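# Pin cable end against the reel and lift

## Task

With one gripper closed around the reel, catch the cable close to one of its ends beneath one of that gripper's fingers. Declare completion only while that single grip keeps the reel still and well above the table, the second arm is away from both reel and cable with nothing in its gripper, and the second arm is either not touching the holding arm or touching it only lightly.

## Robot and tools

Robot: two six-joint arms with parallel grippers, named left_arm and right_arm. These are names, not image sides. In the scene frame the origin sits on the table top midway between the arms, +z is up, +x reaches out over the table, and left_arm is on the +y side. Base roots: left_arm at (-0.044, +0.287, 0) m with quat_wxyz (+0.996, 0, 0, -0.088); right_arm at (-0.023, -0.240, 0) m with quat_wxyz (+1.000, 0, 0, +0.025). Each gripper's fingers point along its own +z and separate along its y. The reported end_effector_position is the point between the pads, roughly 1 cm short of the fingertips.

execute_actions takes "actions", a list holding at most one item, plus an optional "pictures" boolean (images come by default). Three uses:
- Empty list: moves nothing, just reports the state.
- Motion: {"rows": [[...]], "steps": N}, N from 1 to 15, default 15. Each control step lasts 1/30 s and consumes one row; if rows run out, the final row repeats. Up to 15 rows.
- Wait: {"steps": N} with no rows, N up to 300; it returns once N steps have elapsed since the previous result, counting time spent writing the reply.
A refused call sends nothing to the robot.

Every row is one flat list of 14 numbers covering both arms, even if only one should move: left_arm's waist, shoulder, elbow, wrist pitch, wrist yaw, wrist roll, opening, then the same seven for right_arm. The six joint values are absolute target angles in radians, in the same convention as the Joint positions line; they are not offsets. Stated ranges per arm: waist -2.880 to 2.880, shoulder 0.000 to 3.142, elbow 0.000 to 3.019, wrist pitch -1.693 to 1.571, wrist yaw -1.571 to 1.571, wrist roll -2.094 to 2.094. The true ends may differ by up to 0.019 rad either way. A target more than 0.019 rad beyond a stated end, and also farther out than the joint's last reported angle, gets the call refused; a target past the real end is clipped there and may yield the note "joint sent to its limit" (possibly referring to an earlier, still-running action). Lack of that note does not prove more travel exists. The opening is a command from -1 (closed) to +1 (fully open, about 0.094 m between pads).

Motion limits: per step the commanded angle may lead the measured one by at most 0.264 rad (waist), 0.32 (shoulder), 0.276 (elbow), 0.33 (wrist pitch), 0.186 (wrist yaw), 0.522 (wrist roll). If the targets would move a gripper more than 70 mm from where it is measured, that arm's targets are shrunk toward current angles. Big moves therefore take several calls. Between calls, while replies are written or waits run, arms keep heading for the last row sent until everything has nearly stopped or a step is HELD; after that only a new action makes them go further. Fingers still in motion finish moving.

Result lines: a state line "left_arm: … | right_arm: …" with each gripper's end_effector_position (m) and end_effector_quat_wxyz in the scene frame (printed positions can be somewhat off, worse when reaching far). Joint positions and Joint velocities give, per arm, the six joints (rad, rad/s) then the pad gap (m, m/s). grip_measured is the measured opening on the command scale; each gripper reads up to about 1 mm off, constant within a scene. Away from ±1, fingers go where grip_measured would equal your command, so to hold something command below grip_measured: roughly 0.03 below for a firm hold, less for a gentler one. Pad force tops out around 50 to 62 N per pad (lower on some grippers, and weaker on parts under about 2 mm thick); first contact can spike. "joint command not followed" means a clearance check altered or blocked joint targets on some steps, the rest of the row still applied. HELD marks steps where all or part of your row was not sent. Joint torques are total drive output in Joint positions order minus the gripper, with offsets, scale errors, friction and noise, so treat them cautiously. MOTOR HOT appears from 85 °C; at 100 °C an OVER-TEMPERATURE FAULT drops that arm until it cools, so avoid long heavy holds.

Cameras (each 504x504): cam_head_left, cam_head_right, cam_high, cam_low, cam_left_wrist, cam_right_wrist, returned in that order, with calibration lines given as OpenCV intrinsics and T_world_to_cam; wrist camera poses follow the arm's joint readings. zoom_image takes "camera" (one of those names) and "region" [x0, y0, x1, y1] in pixels of that camera's latest image, origin top-left, at most 504 by 504; it shows a closer view. read_manual (optional "section", only "licences") returns licence text and moves nothing. finished_scene takes "scene", the number of the scene in progress; it is final, reports success, and the goal must already hold and keep holding.

Avoid: knocking or placing anything off the table (instant failure), letting the reel or cable slip or drop, slamming, shoving hard, and arms colliding or pressing on each other. Loose items may occasionally get a small push from outside.

Each tool is called after "Call:" by a JSON object that holds its "op" and its "data", one argument or row to a line.

## Session

Call:
{"op": "execute_actions", "data": {
  "actions": []
}}

Scene clock: 0.00 s of 4800.00 s.
left_arm: end_effector_position=(+0.2400, +0.4621, +0.1368) grip_measured=+1.000 end_effector_quat_wxyz=(+0.250, +0.300, +0.920, -0.036) | right_arm: end_effector_position=(+0.6634, +0.0613, +0.1513) grip_measured=+1.000 end_effector_quat_wxyz=(+0.114, +0.005, +0.935, +0.337)
Joint positions: left_arm=[ 0.972  1.157  0.767 -1.008  0.484  1.383  0.094] | right_arm=[ 0.24   2.094  1.886 -0.884 -0.571  0.445  0.094]
Joint velocities: left_arm=[-0.015 -0.015 -0.012  0.002 -0.051 -0.007  0.   ] | right_arm=[-0.015 -0.005 -0.002  0.002 -0.007  0.007  0.   ]
Joint torques (N m, as the arm reports them, + toward a larger angle): no reading
Motor temperatures (°C, as the motors report them): left_arm=[25 24 22 24 24 22] | right_arm=[25 23 24 24 22 24]

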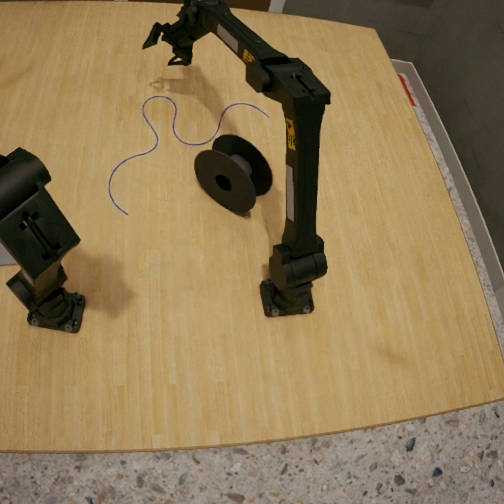

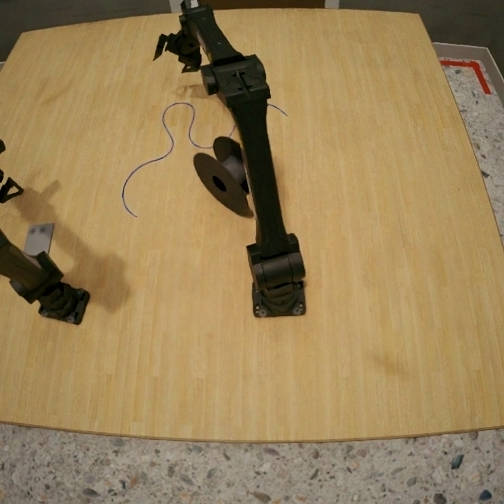

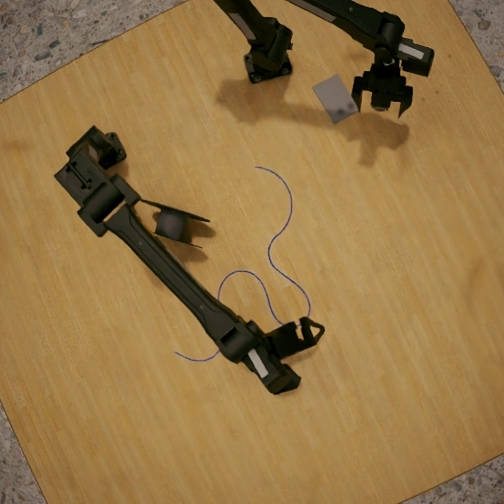

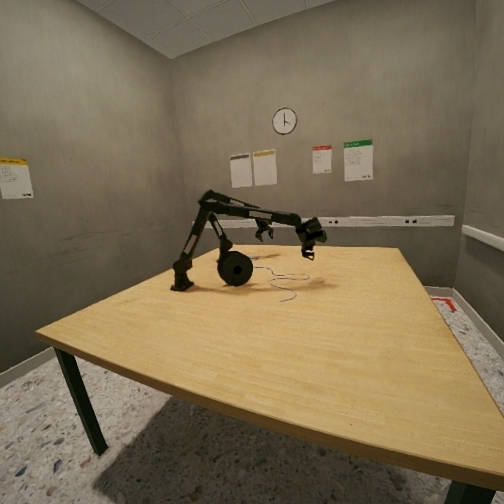

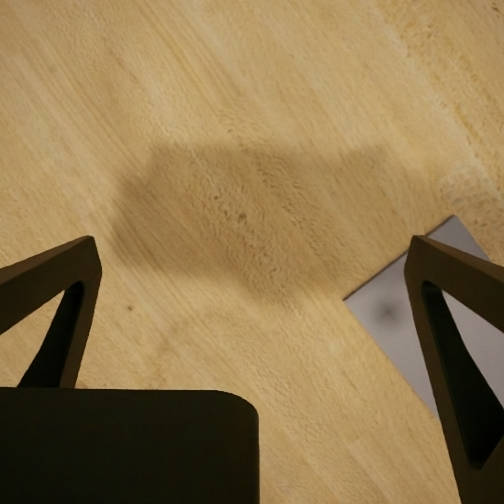

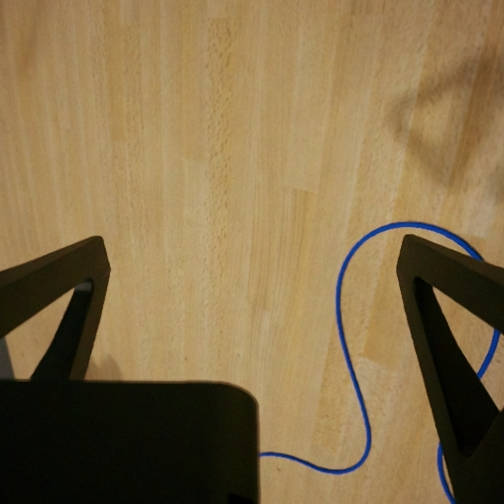

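Call:
{"op": "zoom_image", "data": {
  "camera": "cam_high",
  "region": [110,150,270,310]
}}

Call:
{"op": "zoom_image", "data": {
  "camera": "cam_head_left",
  "region": [90,80,310,240]
}}

Call:
{"op": "zoom_image", "data": {
  "camera": "cam_low",
  "region": [160,220,320,320]
}}

Region (110, 150, 270, 310) of cam_high's 504x504 image, scaled by 3.150, with more detail than that image has.

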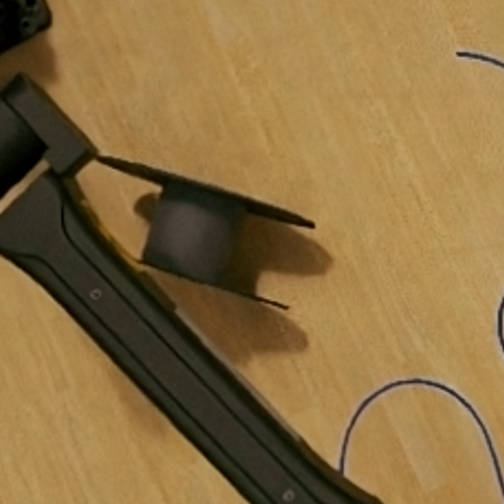

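Region (90, 80, 310, 240) of cam_head_left's 504x504 image, scaled by 2.291, with more detail than that image has; it fills the top 367 rows of this view, and the rest is white.

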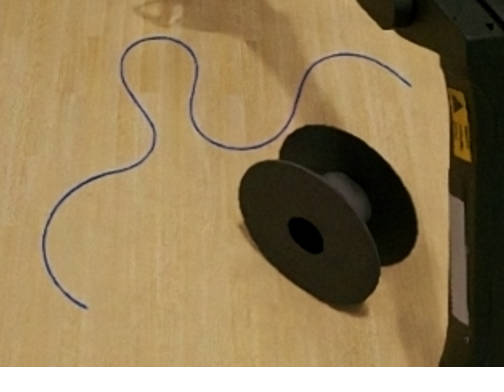

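Region (160, 220, 320, 320) of cam_low's 504x504 image, scaled by 3.150, with more detail than that image has; it fills the top 315 rows of this view, and the rest is white.

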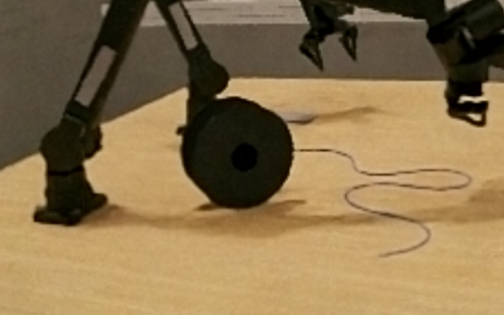

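Call:
{"op": "execute_actions", "data": {
  "actions": [
    {"rows":[[-0.223,1.223,0.784,-1.132,0,2.05,0.2,-0.9,1.9,1.886,-0.884,-0.571,0.445,1]],"steps":15}
  ],
  "pictures": false
}}

Call:
{"op": "execute_actions", "data": {
  "actions": [
    {"steps":45}
  ]
}}

Scene clock: 12.23 s of 4800.00 s.
left_arm: end_effector_position=(+0.2381, +0.1770, +0.0959) grip_measured=+0.202 end_effector_quat_wxyz=(+0.003, +0.926, +0.377, +0.000) | right_arm: end_effector_position=(+0.7113, -0.1215, +0.2172) grip_measured=+1.000 end_effector_quat_wxyz=(+0.197, +0.110, +0.918, +0.327)
Joint positions: left_arm=[-0.191  1.23   0.773 -1.11   0.004  2.001  0.056] | right_arm=[-0.014  2.     1.882 -0.884 -0.571  0.445  0.094]
Joint velocities: left_arm=[-1.773 -0.015 -0.012 -0.071 -0.022  0.271  0.   ] | right_arm=[-0.786 -0.21  -0.007  0.017 -0.037  0.037  0.   ]
Joint torques (N m, as the arm reports them, + toward a larger angle): left_arm=[ 6.47 -8.89  9.98 -0.9  -0.21  0.01] | right_arm=[ -0.76 -17.53   8.46   0.56  -0.22  -0.14]
Motor temperatures (°C, as the motors report them): left_arm=[25 25 26 24 24 22] | right_arm=[25 26 29 24 23 24]
Steps of this call (steps 1 to 180: nothing new was sent; then 5.73 s passed at rest; steps 181 to 195: all 15 steps of this action). Readings (joint positions):
181: left_arm=[0.949 1.161 0.770 -1.031 0.386 1.463] | right_arm=[0.236 2.092 1.886 -0.884 -0.571 0.445]
182: left_arm=[0.896 1.169 0.773 -1.061 0.279 1.561] | right_arm=[0.232 2.090 1.884 -0.884 -0.571 0.445]
184: left_arm=[0.736 1.194 0.773 -1.098 0.074 1.731] | right_arm=[0.214 2.081 1.882 -0.884 -0.571 0.445]
188: left_arm=[0.385 1.229 0.773 -1.108 0.007 1.898] | right_arm=[0.150 2.054 1.882 -0.884 -0.571 0.445]
195: the state above

Scene clock: 13.73 s of 4800.00 s.
left_arm: end_effector_position=(+0.2316, +0.1670, +0.0959) grip_measured=+0.201 end_effector_quat_wxyz=(-0.001, +0.940, +0.342, -0.003) | right_arm: end_effector_position=(+0.5250, -0.7271, +0.2824) grip_measured=+1.000 end_effector_quat_wxyz=(+0.359, +0.476, +0.779, +0.197)
Joint positions: left_arm=[-0.23   1.23   0.773 -1.12   0.003  2.037  0.056] | right_arm=[-0.902  1.908  1.882 -0.884 -0.569  0.445  0.094]
Joint velocities: left_arm=[ 0.005 -0.005  0.012 -0.007 -0.081  0.007 -0.   ] | right_arm=[-0.005 -0.034 -0.012 -0.012 -0.022 -0.066  0.   ]
Joint torques (N m, as the arm reports them, + toward a larger angle): left_arm=[ 1.26 -8.83  9.97 -0.59 -0.12  0.02] | right_arm=[  0.43 -15.81   8.9    0.89  -0.24  -0.12]
Motor temperatures (°C, as the motors report them): left_arm=[25 25 26 24 24 22] | right_arm=[25 27 29 24 23 24]
Steps of this call (steps 1 to 45: the robot went on to your last target). Readings (joint positions):
1: left_arm=[-0.238 1.230 0.773 -1.113 0.005 2.008] | right_arm=[-0.042 1.994 1.882 -0.884 -0.571 0.445]
2: left_arm=[-0.263 1.230 0.773 -1.116 0.005 2.014] | right_arm=[-0.070 1.988 1.882 -0.884 -0.571 0.445]
4: left_arm=[-0.266 1.230 0.773 -1.118 0.005 2.022] | right_arm=[-0.128 1.978 1.882 -0.884 -0.571 0.445]
8: left_arm=[-0.235 1.230 0.773 -1.119 0.003 2.032] | right_arm=[-0.249 1.965 1.882 -0.884 -0.571 0.445]
45: the state above
camera_calibration (this result's frames):
cam_left_wrist: T_world_to_cam=[[-0.640459, 0.767983, -0.00386219, 0.017812], [0.631045, 0.529112, 0.567294, -0.279803], [0.437716, 0.360891, -0.823506, 0.0401893], [0, 0, 0, 1]] pos_world=[0.170385, 0.119864, 0.191896]
cam_right_wrist: T_world_to_cam=[[-0.597626, -0.466055, -0.652408, 0.158718], [-0.665264, 0.742411, 0.0790528, 0.871887], [0.447512, 0.481268, -0.753734, 0.453003], [0, 0, 0, 1]] pos_world=[0.472165, -0.791344, 0.376067]

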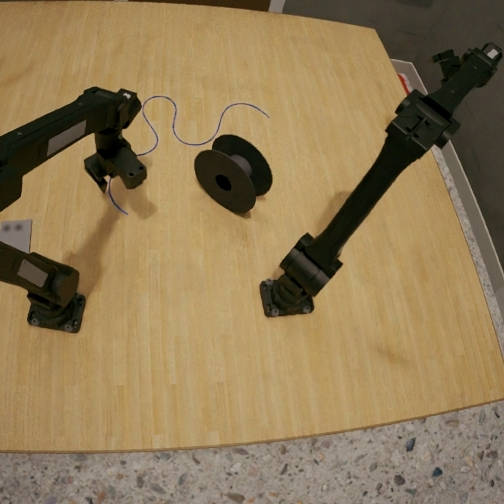

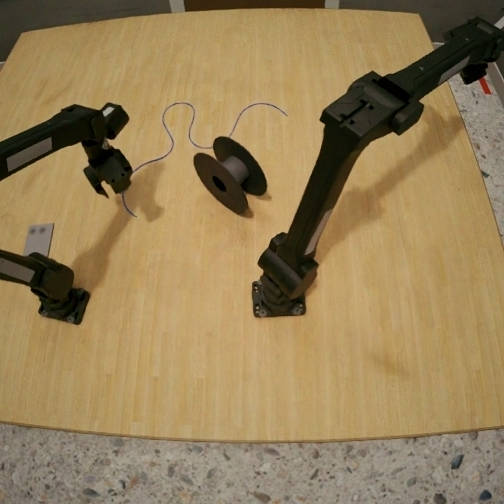

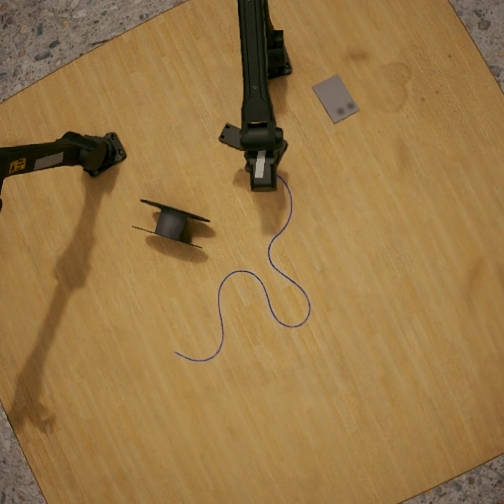

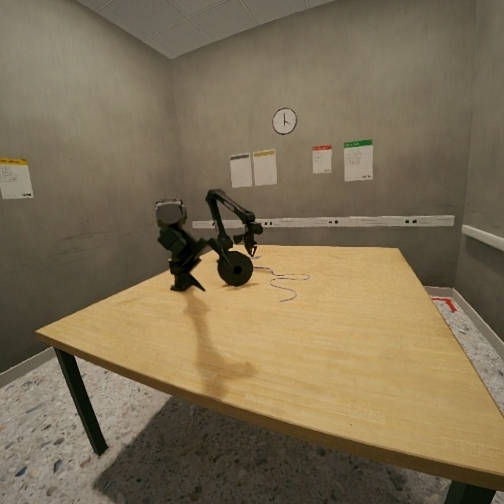

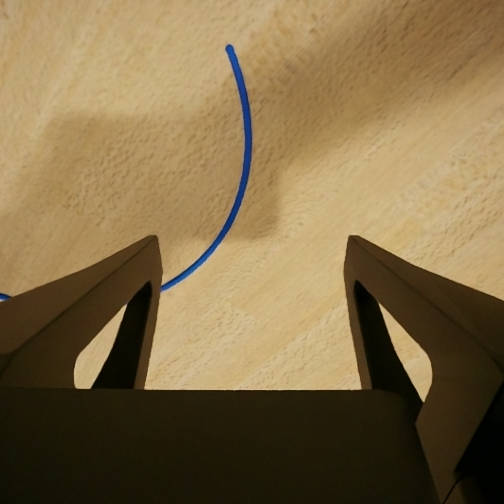

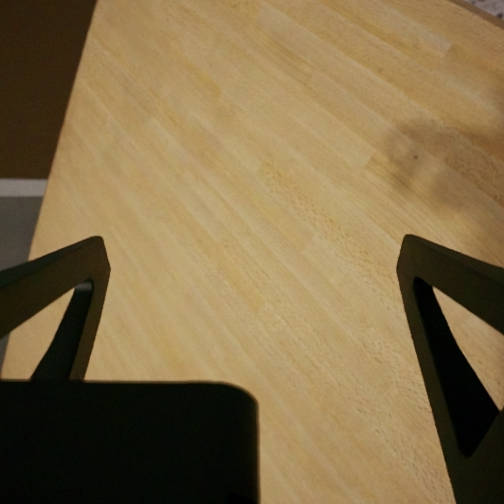

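Call:
{"op": "execute_actions", "data": {
  "actions": [
    {"rows":[[-0.27,1.23,0.773,-1.12,0,2.05,0.2,-0.9,1.9,1.886,-0.884,-0.571,0.445,1],[-0.27,1.26,0.75,-1.07,0,2.05,0.2,-0.9,1.9,1.886,-0.884,-0.571,0.445,1],[-0.27,1.29,0.72,-1.01,0,2.05,0.2,-0.9,1.9,1.886,-0.884,-0.571,0.445,1],[-0.27,1.32,0.69,-0.95,0,2.05,0.2,-0.9,1.9,1.886,-0.884,-0.571,0.445,1],[-0.27,1.35,0.665,-0.89,0,2.05,0.2,-0.9,1.9,1.886,-0.884,-0.571,0.445,1],[-0.27,1.37,0.648,-0.849,0,2.05,0.2,-0.9,1.9,1.886,-0.884,-0.571,0.445,1]],"steps":15}
  ],
  "pictures": false
}}

Call:
{"op": "execute_actions", "data": {
  "actions": [
    {"steps":15}
  ]
}}

Scene clock: 16.67 s of 4800.00 s.
left_arm: end_effector_position=(+0.2240, +0.1606, +0.0159) grip_measured=+0.201 end_effector_quat_wxyz=(-0.005, +0.945, +0.327, -0.006) | right_arm: end_effector_position=(+0.5250, -0.7271, +0.2824) grip_measured=+1.000 end_effector_quat_wxyz=(+0.359, +0.476, +0.779, +0.197)
Joint positions: left_arm=[-0.261  1.374  0.649 -0.861  0.002  2.038  0.056] | right_arm=[-0.902  1.908  1.882 -0.884 -0.569  0.445  0.094]
Joint velocities: left_arm=[-0.005 -0.034 -0.007  0.056 -0.051  0.007  0.   ] | right_arm=[-0.005 -0.005  0.007  0.012  0.007  0.022  0.   ]
Joint torques (N m, as the arm reports them, + toward a larger angle): left_arm=[-0.1  -9.02  7.33  0.23 -0.09  0.03] | right_arm=[  0.64 -15.96   8.87   0.86  -0.29  -0.08]
Motor temperatures (°C, as the motors report them): left_arm=[25 25 26 24 24 22] | right_arm=[25 27 29 24 23 24]
Steps of this call (steps 1 to 15: the robot went on to your last target; steps 16 to 73: nothing new was sent; steps 74 to 88: all 15 steps of this action). Readings (joint positions):
74: left_arm=[-0.232 1.230 0.773 -1.120 0.002 2.037] | right_arm=[-0.902 1.908 1.882 -0.884 -0.569 0.445]
75: left_arm=[-0.238 1.230 0.771 -1.112 0.002 2.038] | right_arm=[-0.902 1.908 1.882 -0.884 -0.569 0.445]
77: left_arm=[-0.251 1.242 0.752 -1.046 0.002 2.038] | right_arm=[-0.902 1.908 1.882 -0.884 -0.569 0.445]
81: left_arm=[-0.261 1.337 0.676 -0.888 0.002 2.038] | right_arm=[-0.902 1.908 1.882 -0.884 -0.569 0.445]
88: the state above

Scene clock: 17.17 s of 4800.00 s.
left_arm: end_effector_position=(+0.2241, +0.1605, +0.0161) grip_measured=+0.201 end_effector_quat_wxyz=(-0.004, +0.945, +0.327, -0.006) | right_arm: end_effector_position=(+0.5250, -0.7271, +0.2824) grip_measured=+1.000 end_effector_quat_wxyz=(+0.359, +0.476, +0.779, +0.197)
Joint positions: left_arm=[-0.261  1.374  0.649 -0.861  0.002  2.038  0.056] | right_arm=[-0.902  1.908  1.882 -0.884 -0.569  0.445  0.094]
Joint velocities: left_arm=[ 0.015  0.005 -0.012  0.017  0.007 -0.051  0.   ] | right_arm=[-0.005 -0.015 -0.002 -0.002 -0.037  0.007  0.   ]
Joint torques (N m, as the arm reports them, + toward a larger angle): left_arm=[ 0.06 -9.68  7.44  0.36 -0.08  0.03] | right_arm=[  0.87 -16.4    8.83   0.75  -0.31  -0.1 ]
Motor temperatures (°C, as the motors report them): left_arm=[25 25 26 24 24 22] | right_arm=[25 27 29 24 23 24]
Steps of this call (steps 1 to 15: the robot went on to your last target). Readings (joint positions):
1: left_arm=[-0.261 1.374 0.649 -0.861 0.002 2.038] | right_arm=[-0.902 1.908 1.882 -0.884 -0.569 0.445]
2: left_arm=[-0.261 1.374 0.649 -0.861 0.002 2.038] | right_arm=[-0.902 1.908 1.882 -0.884 -0.569 0.445]
4: left_arm=[-0.261 1.374 0.649 -0.861 0.002 2.038] | right_arm=[-0.902 1.908 1.882 -0.884 -0.569 0.445]
8: left_arm=[-0.261 1.374 0.649 -0.861 0.002 2.038] | right_arm=[-0.902 1.908 1.882 -0.884 -0.569 0.445]
15: the state above
All arms were judged still, so your last target was given up. Only a new action makes them travel on or press farther. Fingers that are still opening or closing keep moving.
camera_calibration (this result's frames):
cam_left_wrist: T_world_to_cam=[[-0.615815, 0.787875, 0.00498129, 0.00885714], [0.652187, 0.506191, 0.564289, -0.227371], [0.442068, 0.350746, -0.825562, -0.0192769], [0, 0, 0, 1]] pos_world=[0.162265, 0.114876, 0.112345]
cam_right_wrist: T_world_to_cam=[[-0.597626, -0.466055, -0.652408, 0.158718], [-0.665264, 0.742411, 0.0790528, 0.871887], [0.447512, 0.481268, -0.753734, 0.453003], [0, 0, 0, 1]] pos_world=[0.472165, -0.791344, 0.376067]

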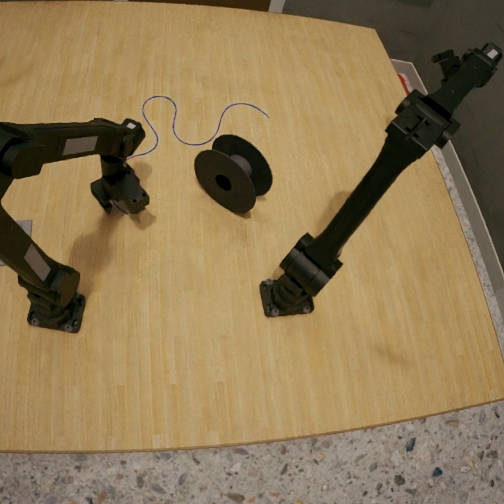

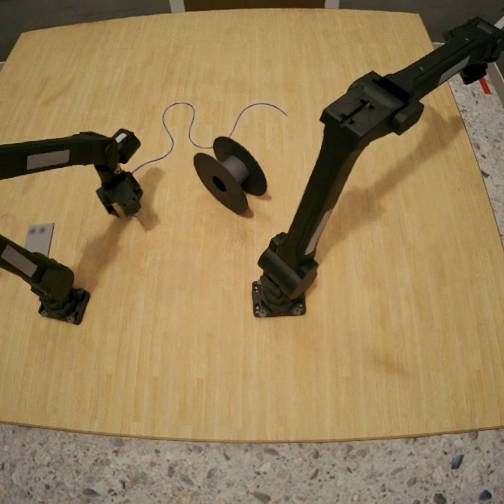

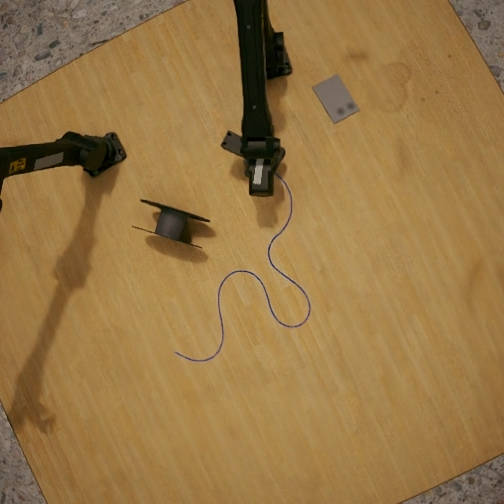

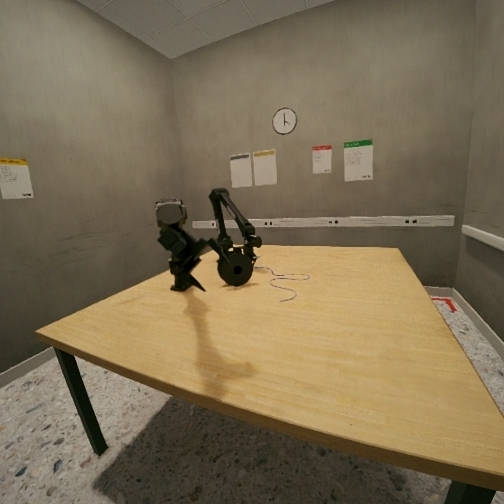

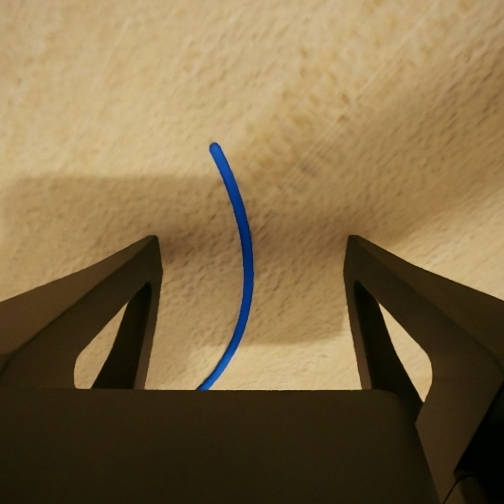

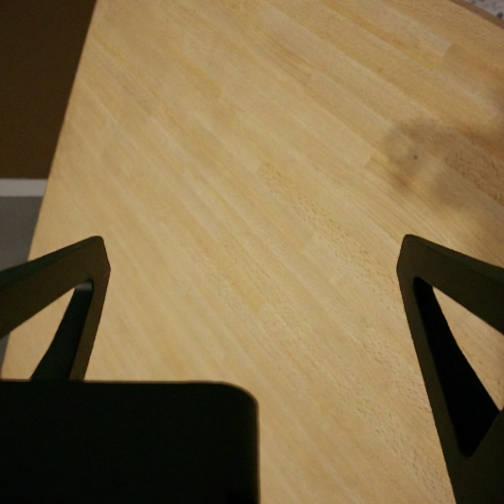

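Call:
{"op": "execute_actions", "data": {
  "actions": [
    {"rows":[[-0.27,1.39,0.648,-0.855,0,2.05,0.2,-0.9,1.9,1.886,-0.884,-0.571,0.445,1],[-0.27,1.39,0.648,-0.855,0,2.05,0.2,-0.9,1.9,1.886,-0.884,-0.571,0.445,1],[-0.27,1.39,0.648,-0.855,0,2.05,0.2,-0.9,1.9,1.886,-0.884,-0.571,0.445,1],[-0.27,1.39,0.648,-0.855,0,2.05,0.2,-0.9,1.9,1.886,-0.884,-0.571,0.445,1],[-0.27,1.39,0.648,-0.855,0,2.05,0.2,-0.9,1.9,1.886,-0.884,-0.571,0.445,1],[-0.27,1.39,0.648,-0.855,0,2.05,-1,-0.9,1.9,1.886,-0.884,-0.571,0.445,1]],"steps":15}
  ],
  "pictures": false
}}

Call:
{"op": "execute_actions", "data": {
  "actions": [
    {"rows":[[-0.27,1.39,0.648,-0.855,0,2.05,-1,-0.9,1.9,1.886,-0.884,-0.571,0.445,1],[-0.27,1.39,0.648,-0.855,0,2.05,-1,-0.9,1.9,1.886,-0.884,-0.571,0.445,1],[-0.27,1.39,0.648,-0.855,0,2.05,-1,-0.9,1.9,1.886,-0.884,-0.571,0.445,1],[-0.27,1.39,0.648,-0.855,0,2.05,-1,-0.9,1.9,1.886,-0.884,-0.571,0.445,1],[-0.27,1.33,0.68,-0.92,0,2.05,-1,-0.9,1.9,1.886,-0.884,-0.571,0.445,1],[-0.27,1.27,0.74,-1.04,0,2.05,-1,-0.9,1.9,1.886,-0.884,-0.571,0.445,1],[-0.27,1.223,0.784,-1.132,0,2.05,-1,-0.9,1.9,1.886,-0.884,-0.571,0.445,1]],"steps":15}
  ]
}}

Scene clock: 20.43 s of 4800.00 s.
left_arm: end_effector_position=(+0.2241, +0.1605, +0.0161) grip_measured=-0.986 end_effector_quat_wxyz=(-0.004, +0.945, +0.327, -0.006) | right_arm: end_effector_position=(+0.5250, -0.7271, +0.2824) grip_measured=+1.000 end_effector_quat_wxyz=(+0.359, +0.476, +0.779, +0.197)
Joint positions: left_arm=[-0.261  1.374  0.649 -0.861  0.002  2.038  0.001] | right_arm=[-0.902  1.908  1.882 -0.884 -0.569  0.445  0.094]
Joint velocities: left_arm=[-0.005  0.005 -0.002  0.002 -0.007  0.051 -0.001] | right_arm=[-0.005 -0.005  0.007 -0.017 -0.022 -0.022  0.   ]
Joint torques (N m, as the arm reports them, + toward a larger angle): left_arm=[-0.03 -7.63  7.34  0.22 -0.09  0.01] | right_arm=[  0.63 -15.94   8.77   0.79  -0.27  -0.1 ]
Motor temperatures (°C, as the motors report them): left_arm=[25 25 26 24 24 22] | right_arm=[25 27 30 24 23 24]
Steps of this call (steps 1 to 83: nothing new was sent; steps 84 to 98: all 15 steps of this action). Readings (joint positions):
84: left_arm=[-0.261 1.374 0.649 -0.861 0.002 2.038] | right_arm=[-0.902 1.908 1.882 -0.884 -0.569 0.445]
85: left_arm=[-0.261 1.374 0.649 -0.861 0.002 2.038] | right_arm=[-0.902 1.908 1.882 -0.884 -0.569 0.445]
87: left_arm=[-0.261 1.374 0.649 -0.861 0.002 2.038] | right_arm=[-0.902 1.908 1.882 -0.884 -0.569 0.445]
91: left_arm=[-0.261 1.374 0.649 -0.861 0.002 2.038] | right_arm=[-0.902 1.908 1.882 -0.884 -0.569 0.445]
98: the state above

Scene clock: 20.93 s of 4800.00 s.
left_arm: end_effector_position=(+0.2265, +0.1594, +0.1020) grip_measured=-0.986 end_effector_quat_wxyz=(+0.009, +0.945, +0.327, +0.008) | right_arm: end_effector_position=(+0.5250, -0.7271, +0.2824) grip_measured=+1.000 end_effector_quat_wxyz=(+0.359, +0.476, +0.779, +0.197)
Joint positions: left_arm=[-0.261  1.196  0.764 -1.115  0.002  2.038  0.001] | right_arm=[-0.902  1.908  1.882 -0.884 -0.569  0.445  0.094]
Joint velocities: left_arm=[ 0.005 -0.015  0.042 -0.017 -0.022  0.037  0.001] | right_arm=[ 0.005 -0.005 -0.012 -0.002 -0.022  0.022  0.   ]
Joint torques (N m, as the arm reports them, + toward a larger angle): left_arm=[ 0.04 -5.24 10.69 -0.8  -0.09  0.01] | right_arm=[  0.87 -16.24   8.8    0.85  -0.23  -0.1 ]
Motor temperatures (°C, as the motors report them): left_arm=[25 25 26 24 24 22] | right_arm=[25 28 30 24 23 24]
Steps of this call (steps 1 to 15: all 15 steps of this action). Readings (joint positions):
1: left_arm=[-0.261 1.374 0.649 -0.861 0.002 2.038] | right_arm=[-0.902 1.908 1.882 -0.884 -0.569 0.445]
2: left_arm=[-0.261 1.374 0.649 -0.861 0.002 2.038] | right_arm=[-0.902 1.908 1.882 -0.884 -0.569 0.445]
4: left_arm=[-0.261 1.374 0.649 -0.861 0.002 2.038] | right_arm=[-0.902 1.908 1.882 -0.884 -0.569 0.445]
8: left_arm=[-0.261 1.317 0.678 -1.027 0.002 2.038] | right_arm=[-0.902 1.908 1.882 -0.884 -0.569 0.445]
15: the state above
camera_calibration (this result's frames):
cam_left_wrist: T_world_to_cam=[[-0.615389, 0.787676, -0.0293685, 0.0142092], [0.632246, 0.51552, 0.578363, -0.275245], [0.470703, 0.33735, -0.815251, 0.0455873], [0, 0, 0, 1]] pos_world=[0.161309, 0.115324, 0.196774]
cam_right_wrist: T_world_to_cam=[[-0.597626, -0.466055, -0.652408, 0.158718], [-0.665264, 0.742411, 0.0790528, 0.871887], [0.447512, 0.481268, -0.753734, 0.453003], [0, 0, 0, 1]] pos_world=[0.472165, -0.791344, 0.376067]

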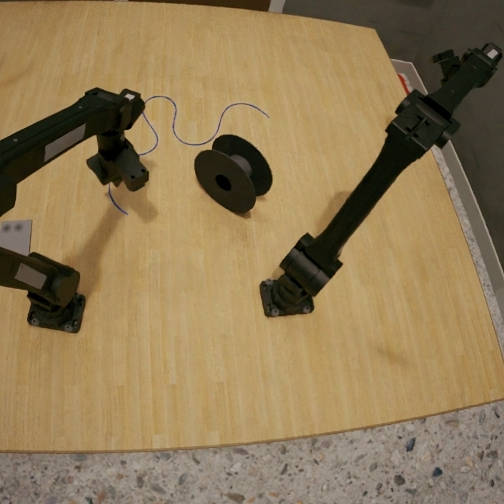

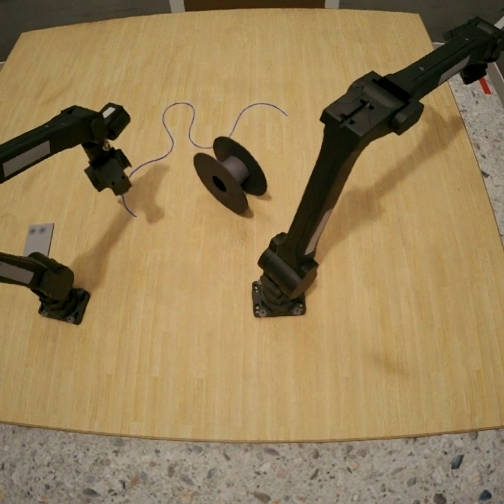

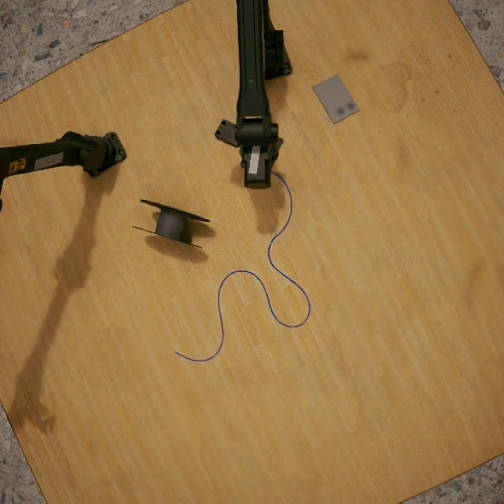

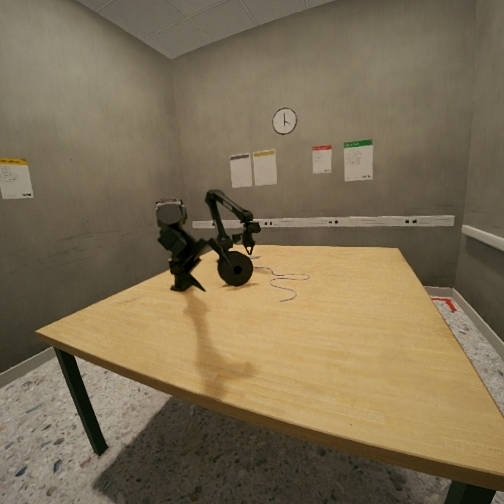

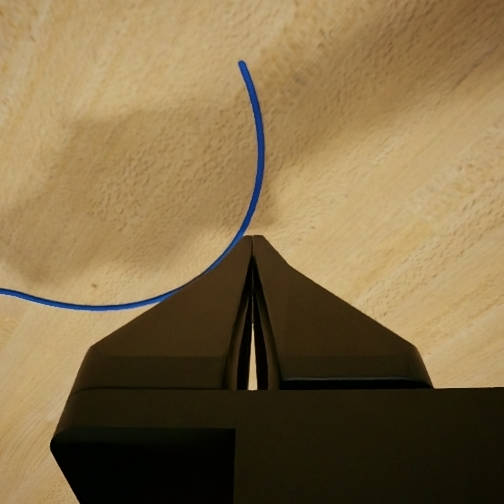

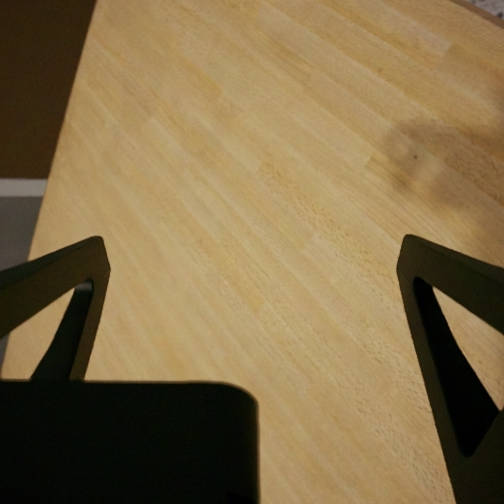

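Call:
{"op": "execute_actions", "data": {
  "actions": [
    {"rows":[[-0.27,1.26,0.75,-1.07,0,2.05,0.2,-0.9,1.9,1.886,-0.884,-0.571,0.445,1],[-0.27,1.29,0.72,-1.01,0,2.05,0.2,-0.9,1.9,1.886,-0.884,-0.571,0.445,1],[-0.27,1.32,0.69,-0.95,0,2.05,0.2,-0.9,1.9,1.886,-0.884,-0.571,0.445,1],[-0.27,1.35,0.665,-0.89,0,2.05,0.2,-0.9,1.9,1.886,-0.884,-0.571,0.445,1],[-0.27,1.38,0.645,-0.849,0,2.05,0.2,-0.9,1.9,1.886,-0.884,-0.571,0.445,1],[-0.27,1.405,0.645,-0.835,0,2.05,0.2,-0.9,1.9,1.886,-0.884,-0.571,0.445,1]],"steps":15}
  ],
  "pictures": false
}}

Call:
{"op": "execute_actions", "data": {
  "actions": [
    {"rows":[[-0.27,1.405,0.645,-0.835,0,2.05,0.2,-0.9,1.9,1.886,-0.884,-0.571,0.445,1]],"steps":8}
  ]
}}

Scene clock: 23.17 s of 4800.00 s.
left_arm: end_effector_position=(+0.2285, +0.1581, +0.0125) grip_measured=+0.198 end_effector_quat_wxyz=(-0.003, +0.945, +0.326, -0.005) | right_arm: end_effector_position=(+0.5250, -0.7271, +0.2824) grip_measured=+1.000 end_effector_quat_wxyz=(+0.359, +0.476, +0.779, +0.197)
Joint positions: left_arm=[-0.262  1.393  0.656 -0.845  0.002  2.04   0.056] | right_arm=[-0.902  1.908  1.882 -0.884 -0.569  0.445  0.094]
Joint velocities: left_arm=[-0.005 -0.024 -0.046  0.002 -0.007  0.051  0.001] | right_arm=[-0.005 -0.005  0.022 -0.002 -0.037 -0.007  0.   ]
Joint torques (N m, as the arm reports them, + toward a larger angle): left_arm=[ 0.14 -7.95  6.67  0.35 -0.11  0.01] | right_arm=[  1.09 -16.28   8.85   0.89  -0.28  -0.16]
Motor temperatures (°C, as the motors report them): left_arm=[25 25 26 24 24 22] | right_arm=[25 28 30 24 23 24]
Steps of this call (steps 1 to 30: the robot went on to your last target; steps 31 to 52: nothing new was sent; steps 53 to 67: all 15 steps of this action). Readings (joint positions):
53: left_arm=[-0.261 1.213 0.764 -1.113 0.002 2.039] | right_arm=[-0.902 1.908 1.882 -0.884 -0.569 0.445]
54: left_arm=[-0.261 1.220 0.759 -1.089 0.002 2.039] | right_arm=[-0.902 1.908 1.882 -0.884 -0.569 0.445]
56: left_arm=[-0.261 1.254 0.733 -0.997 0.002 2.039] | right_arm=[-0.902 1.908 1.882 -0.884 -0.569 0.445]
60: left_arm=[-0.261 1.384 0.664 -0.866 0.002 2.039] | right_arm=[-0.902 1.908 1.882 -0.884 -0.569 0.445]
67: the state above

Scene clock: 23.43 s of 4800.00 s.
left_arm: end_effector_position=(+0.2284, +0.1582, +0.0124) grip_measured=+0.199 end_effector_quat_wxyz=(-0.003, +0.945, +0.326, -0.005) | right_arm: end_effector_position=(+0.5250, -0.7271, +0.2824) grip_measured=+1.000 end_effector_quat_wxyz=(+0.359, +0.476, +0.779, +0.197)
Joint positions: left_arm=[-0.262  1.393  0.655 -0.845  0.002  2.04   0.056] | right_arm=[-0.902  1.908  1.882 -0.884 -0.569  0.445  0.094]
Joint velocities: left_arm=[-0.024 -0.015 -0.002 -0.002  0.051 -0.007 -0.001] | right_arm=[-0.005 -0.005 -0.017 -0.012 -0.022 -0.037  0.   ]
Joint torques (N m, as the arm reports them, + toward a larger angle): left_arm=[ 0.39 -7.92  6.46  0.39 -0.11  0.04] | right_arm=[  0.85 -16.82   8.82   0.86  -0.31  -0.08]
Motor temperatures (°C, as the motors report them): left_arm=[25 25 26 24 24 22] | right_arm=[25 28 30 24 23 24]
Steps of this call (steps 1 to 8: all 8 steps of this action). Readings (joint positions):
1: left_arm=[-0.262 1.393 0.655 -0.845 0.002 2.040] | right_arm=[-0.902 1.908 1.882 -0.884 -0.569 0.445]
2: left_arm=[-0.262 1.393 0.655 -0.845 0.002 2.040] | right_arm=[-0.902 1.908 1.882 -0.884 -0.569 0.445]
4: left_arm=[-0.262 1.393 0.655 -0.845 0.002 2.040] | right_arm=[-0.902 1.908 1.882 -0.884 -0.569 0.445]
8: the state above
camera_calibration (this result's frames):
cam_left_wrist: T_world_to_cam=[[-0.614323, 0.789051, 0.00241881, 0.012822], [0.651878, 0.505794, 0.565002, -0.226802], [0.444592, 0.348671, -0.825086, -0.0235899], [0, 0, 0, 1]] pos_world=[0.166212, 0.112823, 0.108649]
cam_right_wrist: T_world_to_cam=[[-0.597626, -0.466055, -0.652408, 0.158718], [-0.665264, 0.742411, 0.0790528, 0.871887], [0.447512, 0.481268, -0.753734, 0.453003], [0, 0, 0, 1]] pos_world=[0.472165, -0.791344, 0.376067]

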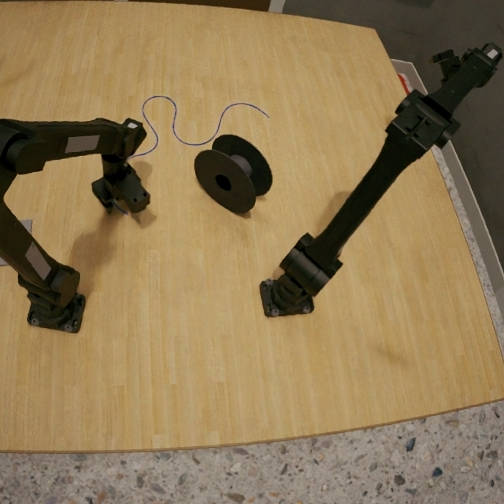

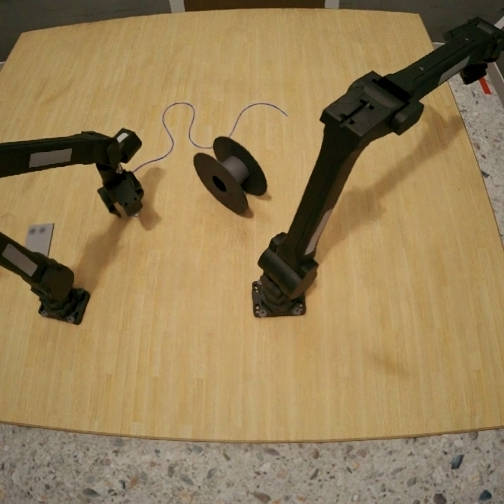

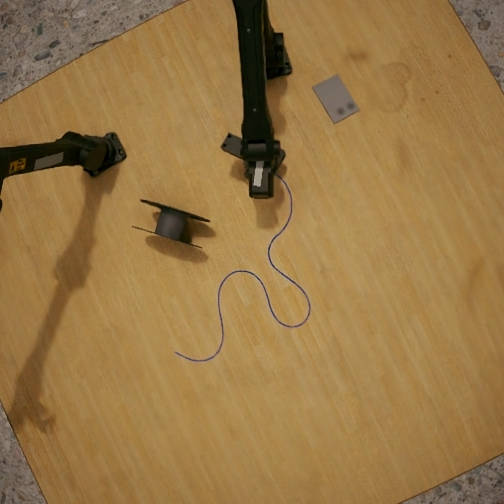

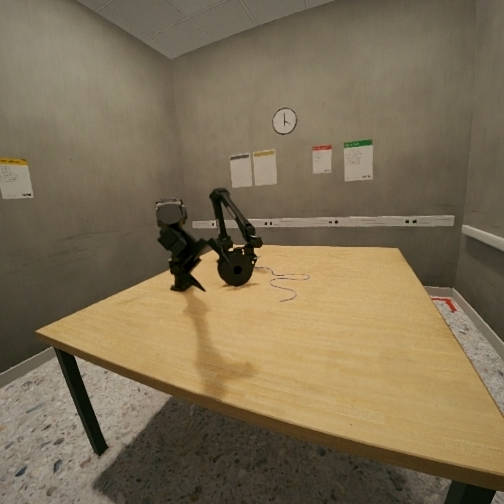

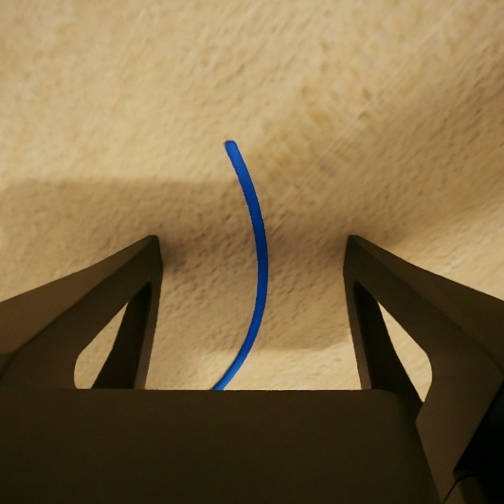

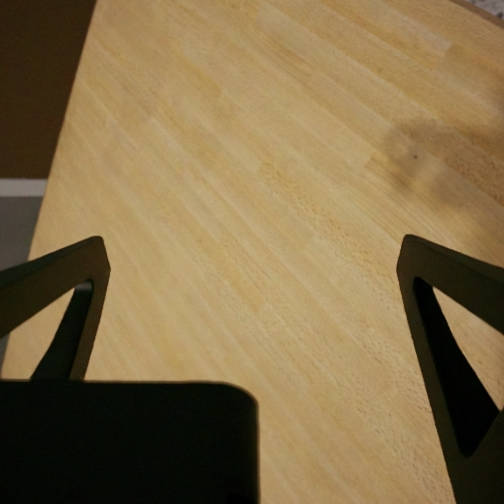

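Call:
{"op": "execute_actions", "data": {
  "actions": [
    {"rows":[[-0.27,1.435,0.645,-0.83,0,2.05,0.2,-0.9,1.9,1.886,-0.884,-0.571,0.445,1],[-0.27,1.435,0.645,-0.83,0,2.05,0.2,-0.9,1.9,1.886,-0.884,-0.571,0.445,1],[-0.27,1.435,0.645,-0.83,0,2.05,0.2,-0.9,1.9,1.886,-0.884,-0.571,0.445,1],[-0.27,1.435,0.645,-0.83,0,2.05,0.2,-0.9,1.9,1.886,-0.884,-0.571,0.445,1],[-0.27,1.435,0.645,-0.83,0,2.05,0.2,-0.9,1.9,1.886,-0.884,-0.571,0.445,1],[-0.27,1.435,0.645,-0.83,0,2.05,-1,-0.9,1.9,1.886,-0.884,-0.571,0.445,1]],"steps":15}
  ],
  "pictures": false
}}

Call:
{"op": "execute_actions", "data": {
  "actions": [
    {"rows":[[-0.27,1.435,0.645,-0.83,0,2.05,-1,-0.9,1.9,1.886,-0.884,-0.571,0.445,1],[-0.27,1.435,0.645,-0.83,0,2.05,-1,-0.9,1.9,1.886,-0.884,-0.571,0.445,1],[-0.27,1.435,0.645,-0.83,0,2.05,-1,-0.9,1.9,1.886,-0.884,-0.571,0.445,1],[-0.27,1.435,0.645,-0.83,0,2.05,-1,-0.9,1.9,1.886,-0.884,-0.571,0.445,1],[-0.27,1.33,0.68,-0.92,0,2.05,-1,-0.9,1.9,1.886,-0.884,-0.571,0.445,1],[-0.27,1.27,0.74,-1.04,0,2.05,-1,-0.9,1.9,1.886,-0.884,-0.571,0.445,1],[-0.27,1.223,0.784,-1.132,0,2.05,-1,-0.9,1.9,1.886,-0.884,-0.571,0.445,1]],"steps":15}
  ]
}}

Scene clock: 26.10 s of 4800.00 s.
left_arm: end_effector_position=(+0.2302, +0.1574, +0.0112) grip_measured=-0.969 end_effector_quat_wxyz=(-0.001, +0.945, +0.326, -0.003) | right_arm: end_effector_position=(+0.5250, -0.7271, +0.2824) grip_measured=+1.000 end_effector_quat_wxyz=(+0.359, +0.476, +0.779, +0.197)
Joint positions: left_arm=[-0.262  1.397  0.655 -0.835  0.002  2.04   0.001] | right_arm=[-0.902  1.908  1.882 -0.884 -0.569  0.445  0.094]
Joint velocities: left_arm=[-0.015 -0.005 -0.002  0.002  0.007 -0.007 -0.   ] | right_arm=[ 0.005 -0.005 -0.007  0.007  0.051  0.081  0.   ]
Joint torques (N m, as the arm reports them, + toward a larger angle): left_arm=[ 0.17 -6.12  6.43  0.11 -0.11 -0.01] | right_arm=[  0.81 -16.     8.91   0.88  -0.27  -0.13]
Motor temperatures (°C, as the motors report them): left_arm=[25 25 26 24 24 22] | right_arm=[25 28 30 24 23 24]
Steps of this call (steps 1 to 15: the robot went on to your last target; steps 16 to 65: nothing new was sent; steps 66 to 80: all 15 steps of this action). Readings (joint positions):
66: left_arm=[-0.262 1.395 0.655 -0.845 0.002 2.040] | right_arm=[-0.902 1.908 1.882 -0.884 -0.569 0.445]
67: left_arm=[-0.262 1.396 0.655 -0.845 0.002 2.040] | right_arm=[-0.902 1.908 1.882 -0.884 -0.569 0.445]
69: left_arm=[-0.262 1.396 0.655 -0.845 0.002 2.040] | right_arm=[-0.902 1.908 1.882 -0.884 -0.569 0.445]
73: left_arm=[-0.262 1.397 0.655 -0.837 0.002 2.040] | right_arm=[-0.902 1.908 1.882 -0.884 -0.569 0.445]
80: the state above

Scene clock: 26.60 s of 4800.00 s.
left_arm: end_effector_position=(+0.2264, +0.1591, +0.1027) grip_measured=-0.969 end_effector_quat_wxyz=(+0.010, +0.945, +0.326, +0.009) | right_arm: end_effector_position=(+0.5250, -0.7271, +0.2824) grip_measured=+1.000 end_effector_quat_wxyz=(+0.359, +0.476, +0.779, +0.197)
Joint positions: left_arm=[-0.262  1.194  0.764 -1.115  0.002  2.04   0.001] | right_arm=[-0.902  1.908  1.882 -0.884 -0.569  0.445  0.094]
Joint velocities: left_arm=[-0.005  0.015  0.046 -0.017 -0.081 -0.007 -0.   ] | right_arm=[ 0.005  0.005 -0.007 -0.002  0.037 -0.095  0.   ]
Joint torques (N m, as the arm reports them, + toward a larger angle): left_arm=[ 0.22 -5.35 10.63 -0.75 -0.11 -0.01] | right_arm=[  1.61 -15.69   8.78   1.06  -0.29  -0.13]
Motor temperatures (°C, as the motors report them): left_arm=[25 25 26 24 24 22] | right_arm=[25 28 30 24 23 24]
Steps of this call (steps 1 to 15: all 15 steps of this action). Readings (joint positions):
1: left_arm=[-0.262 1.397 0.655 -0.835 0.002 2.040] | right_arm=[-0.902 1.908 1.882 -0.884 -0.569 0.445]
2: left_arm=[-0.262 1.397 0.655 -0.835 0.002 2.040] | right_arm=[-0.902 1.908 1.882 -0.884 -0.569 0.445]
4: left_arm=[-0.262 1.397 0.655 -0.835 0.002 2.040] | right_arm=[-0.902 1.908 1.882 -0.884 -0.569 0.445]
8: left_arm=[-0.262 1.323 0.680 -1.019 0.002 2.040] | right_arm=[-0.902 1.908 1.882 -0.884 -0.569 0.445]
15: the state above
camera_calibration (this result's frames):
cam_left_wrist: T_world_to_cam=[[-0.613809, 0.788809, -0.0319095, 0.0141532], [0.63192, 0.51515, 0.579049, -0.275422], [0.473198, 0.335261, -0.814668, 0.0460257], [0, 0, 0, 1]] pos_world=[0.160952, 0.115289, 0.19743]
cam_right_wrist: T_world_to_cam=[[-0.597626, -0.466055, -0.652408, 0.158718], [-0.665264, 0.742411, 0.0790528, 0.871887], [0.447512, 0.481268, -0.753734, 0.453003], [0, 0, 0, 1]] pos_world=[0.472165, -0.791344, 0.376067]

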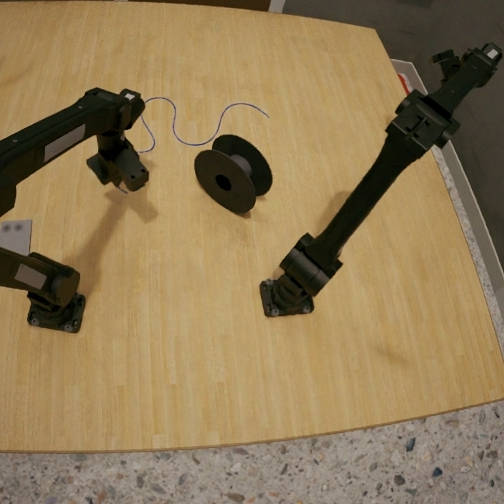

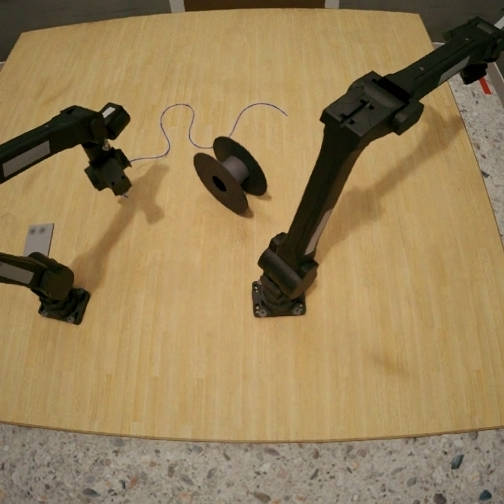

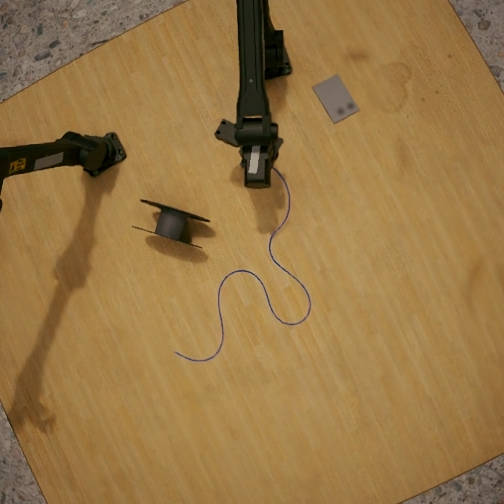

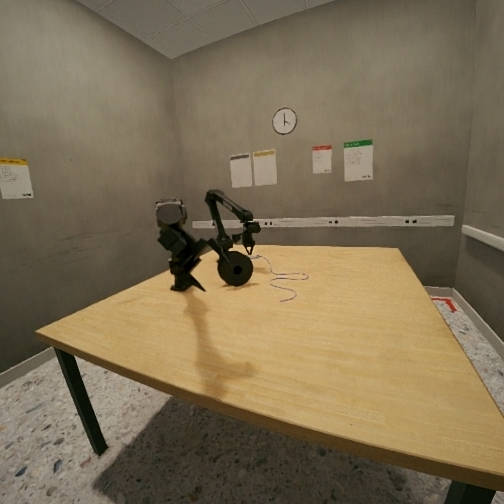

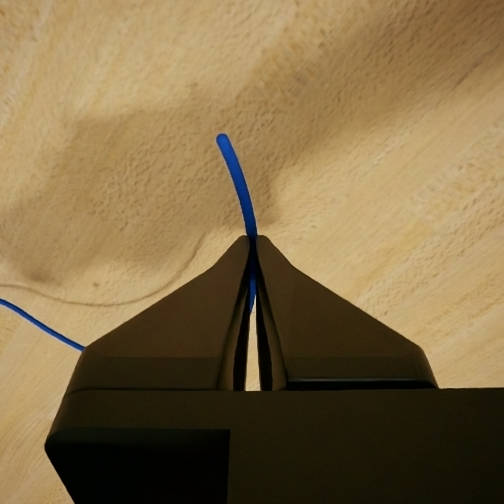

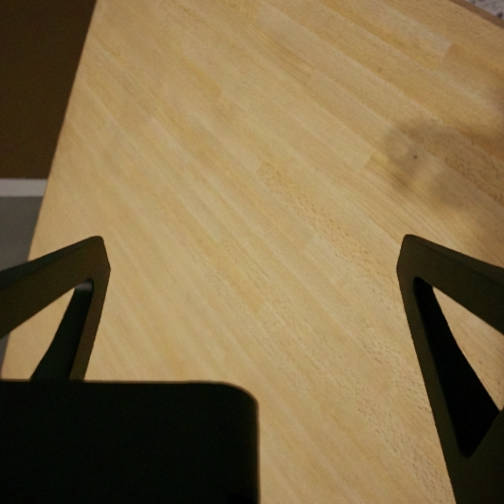

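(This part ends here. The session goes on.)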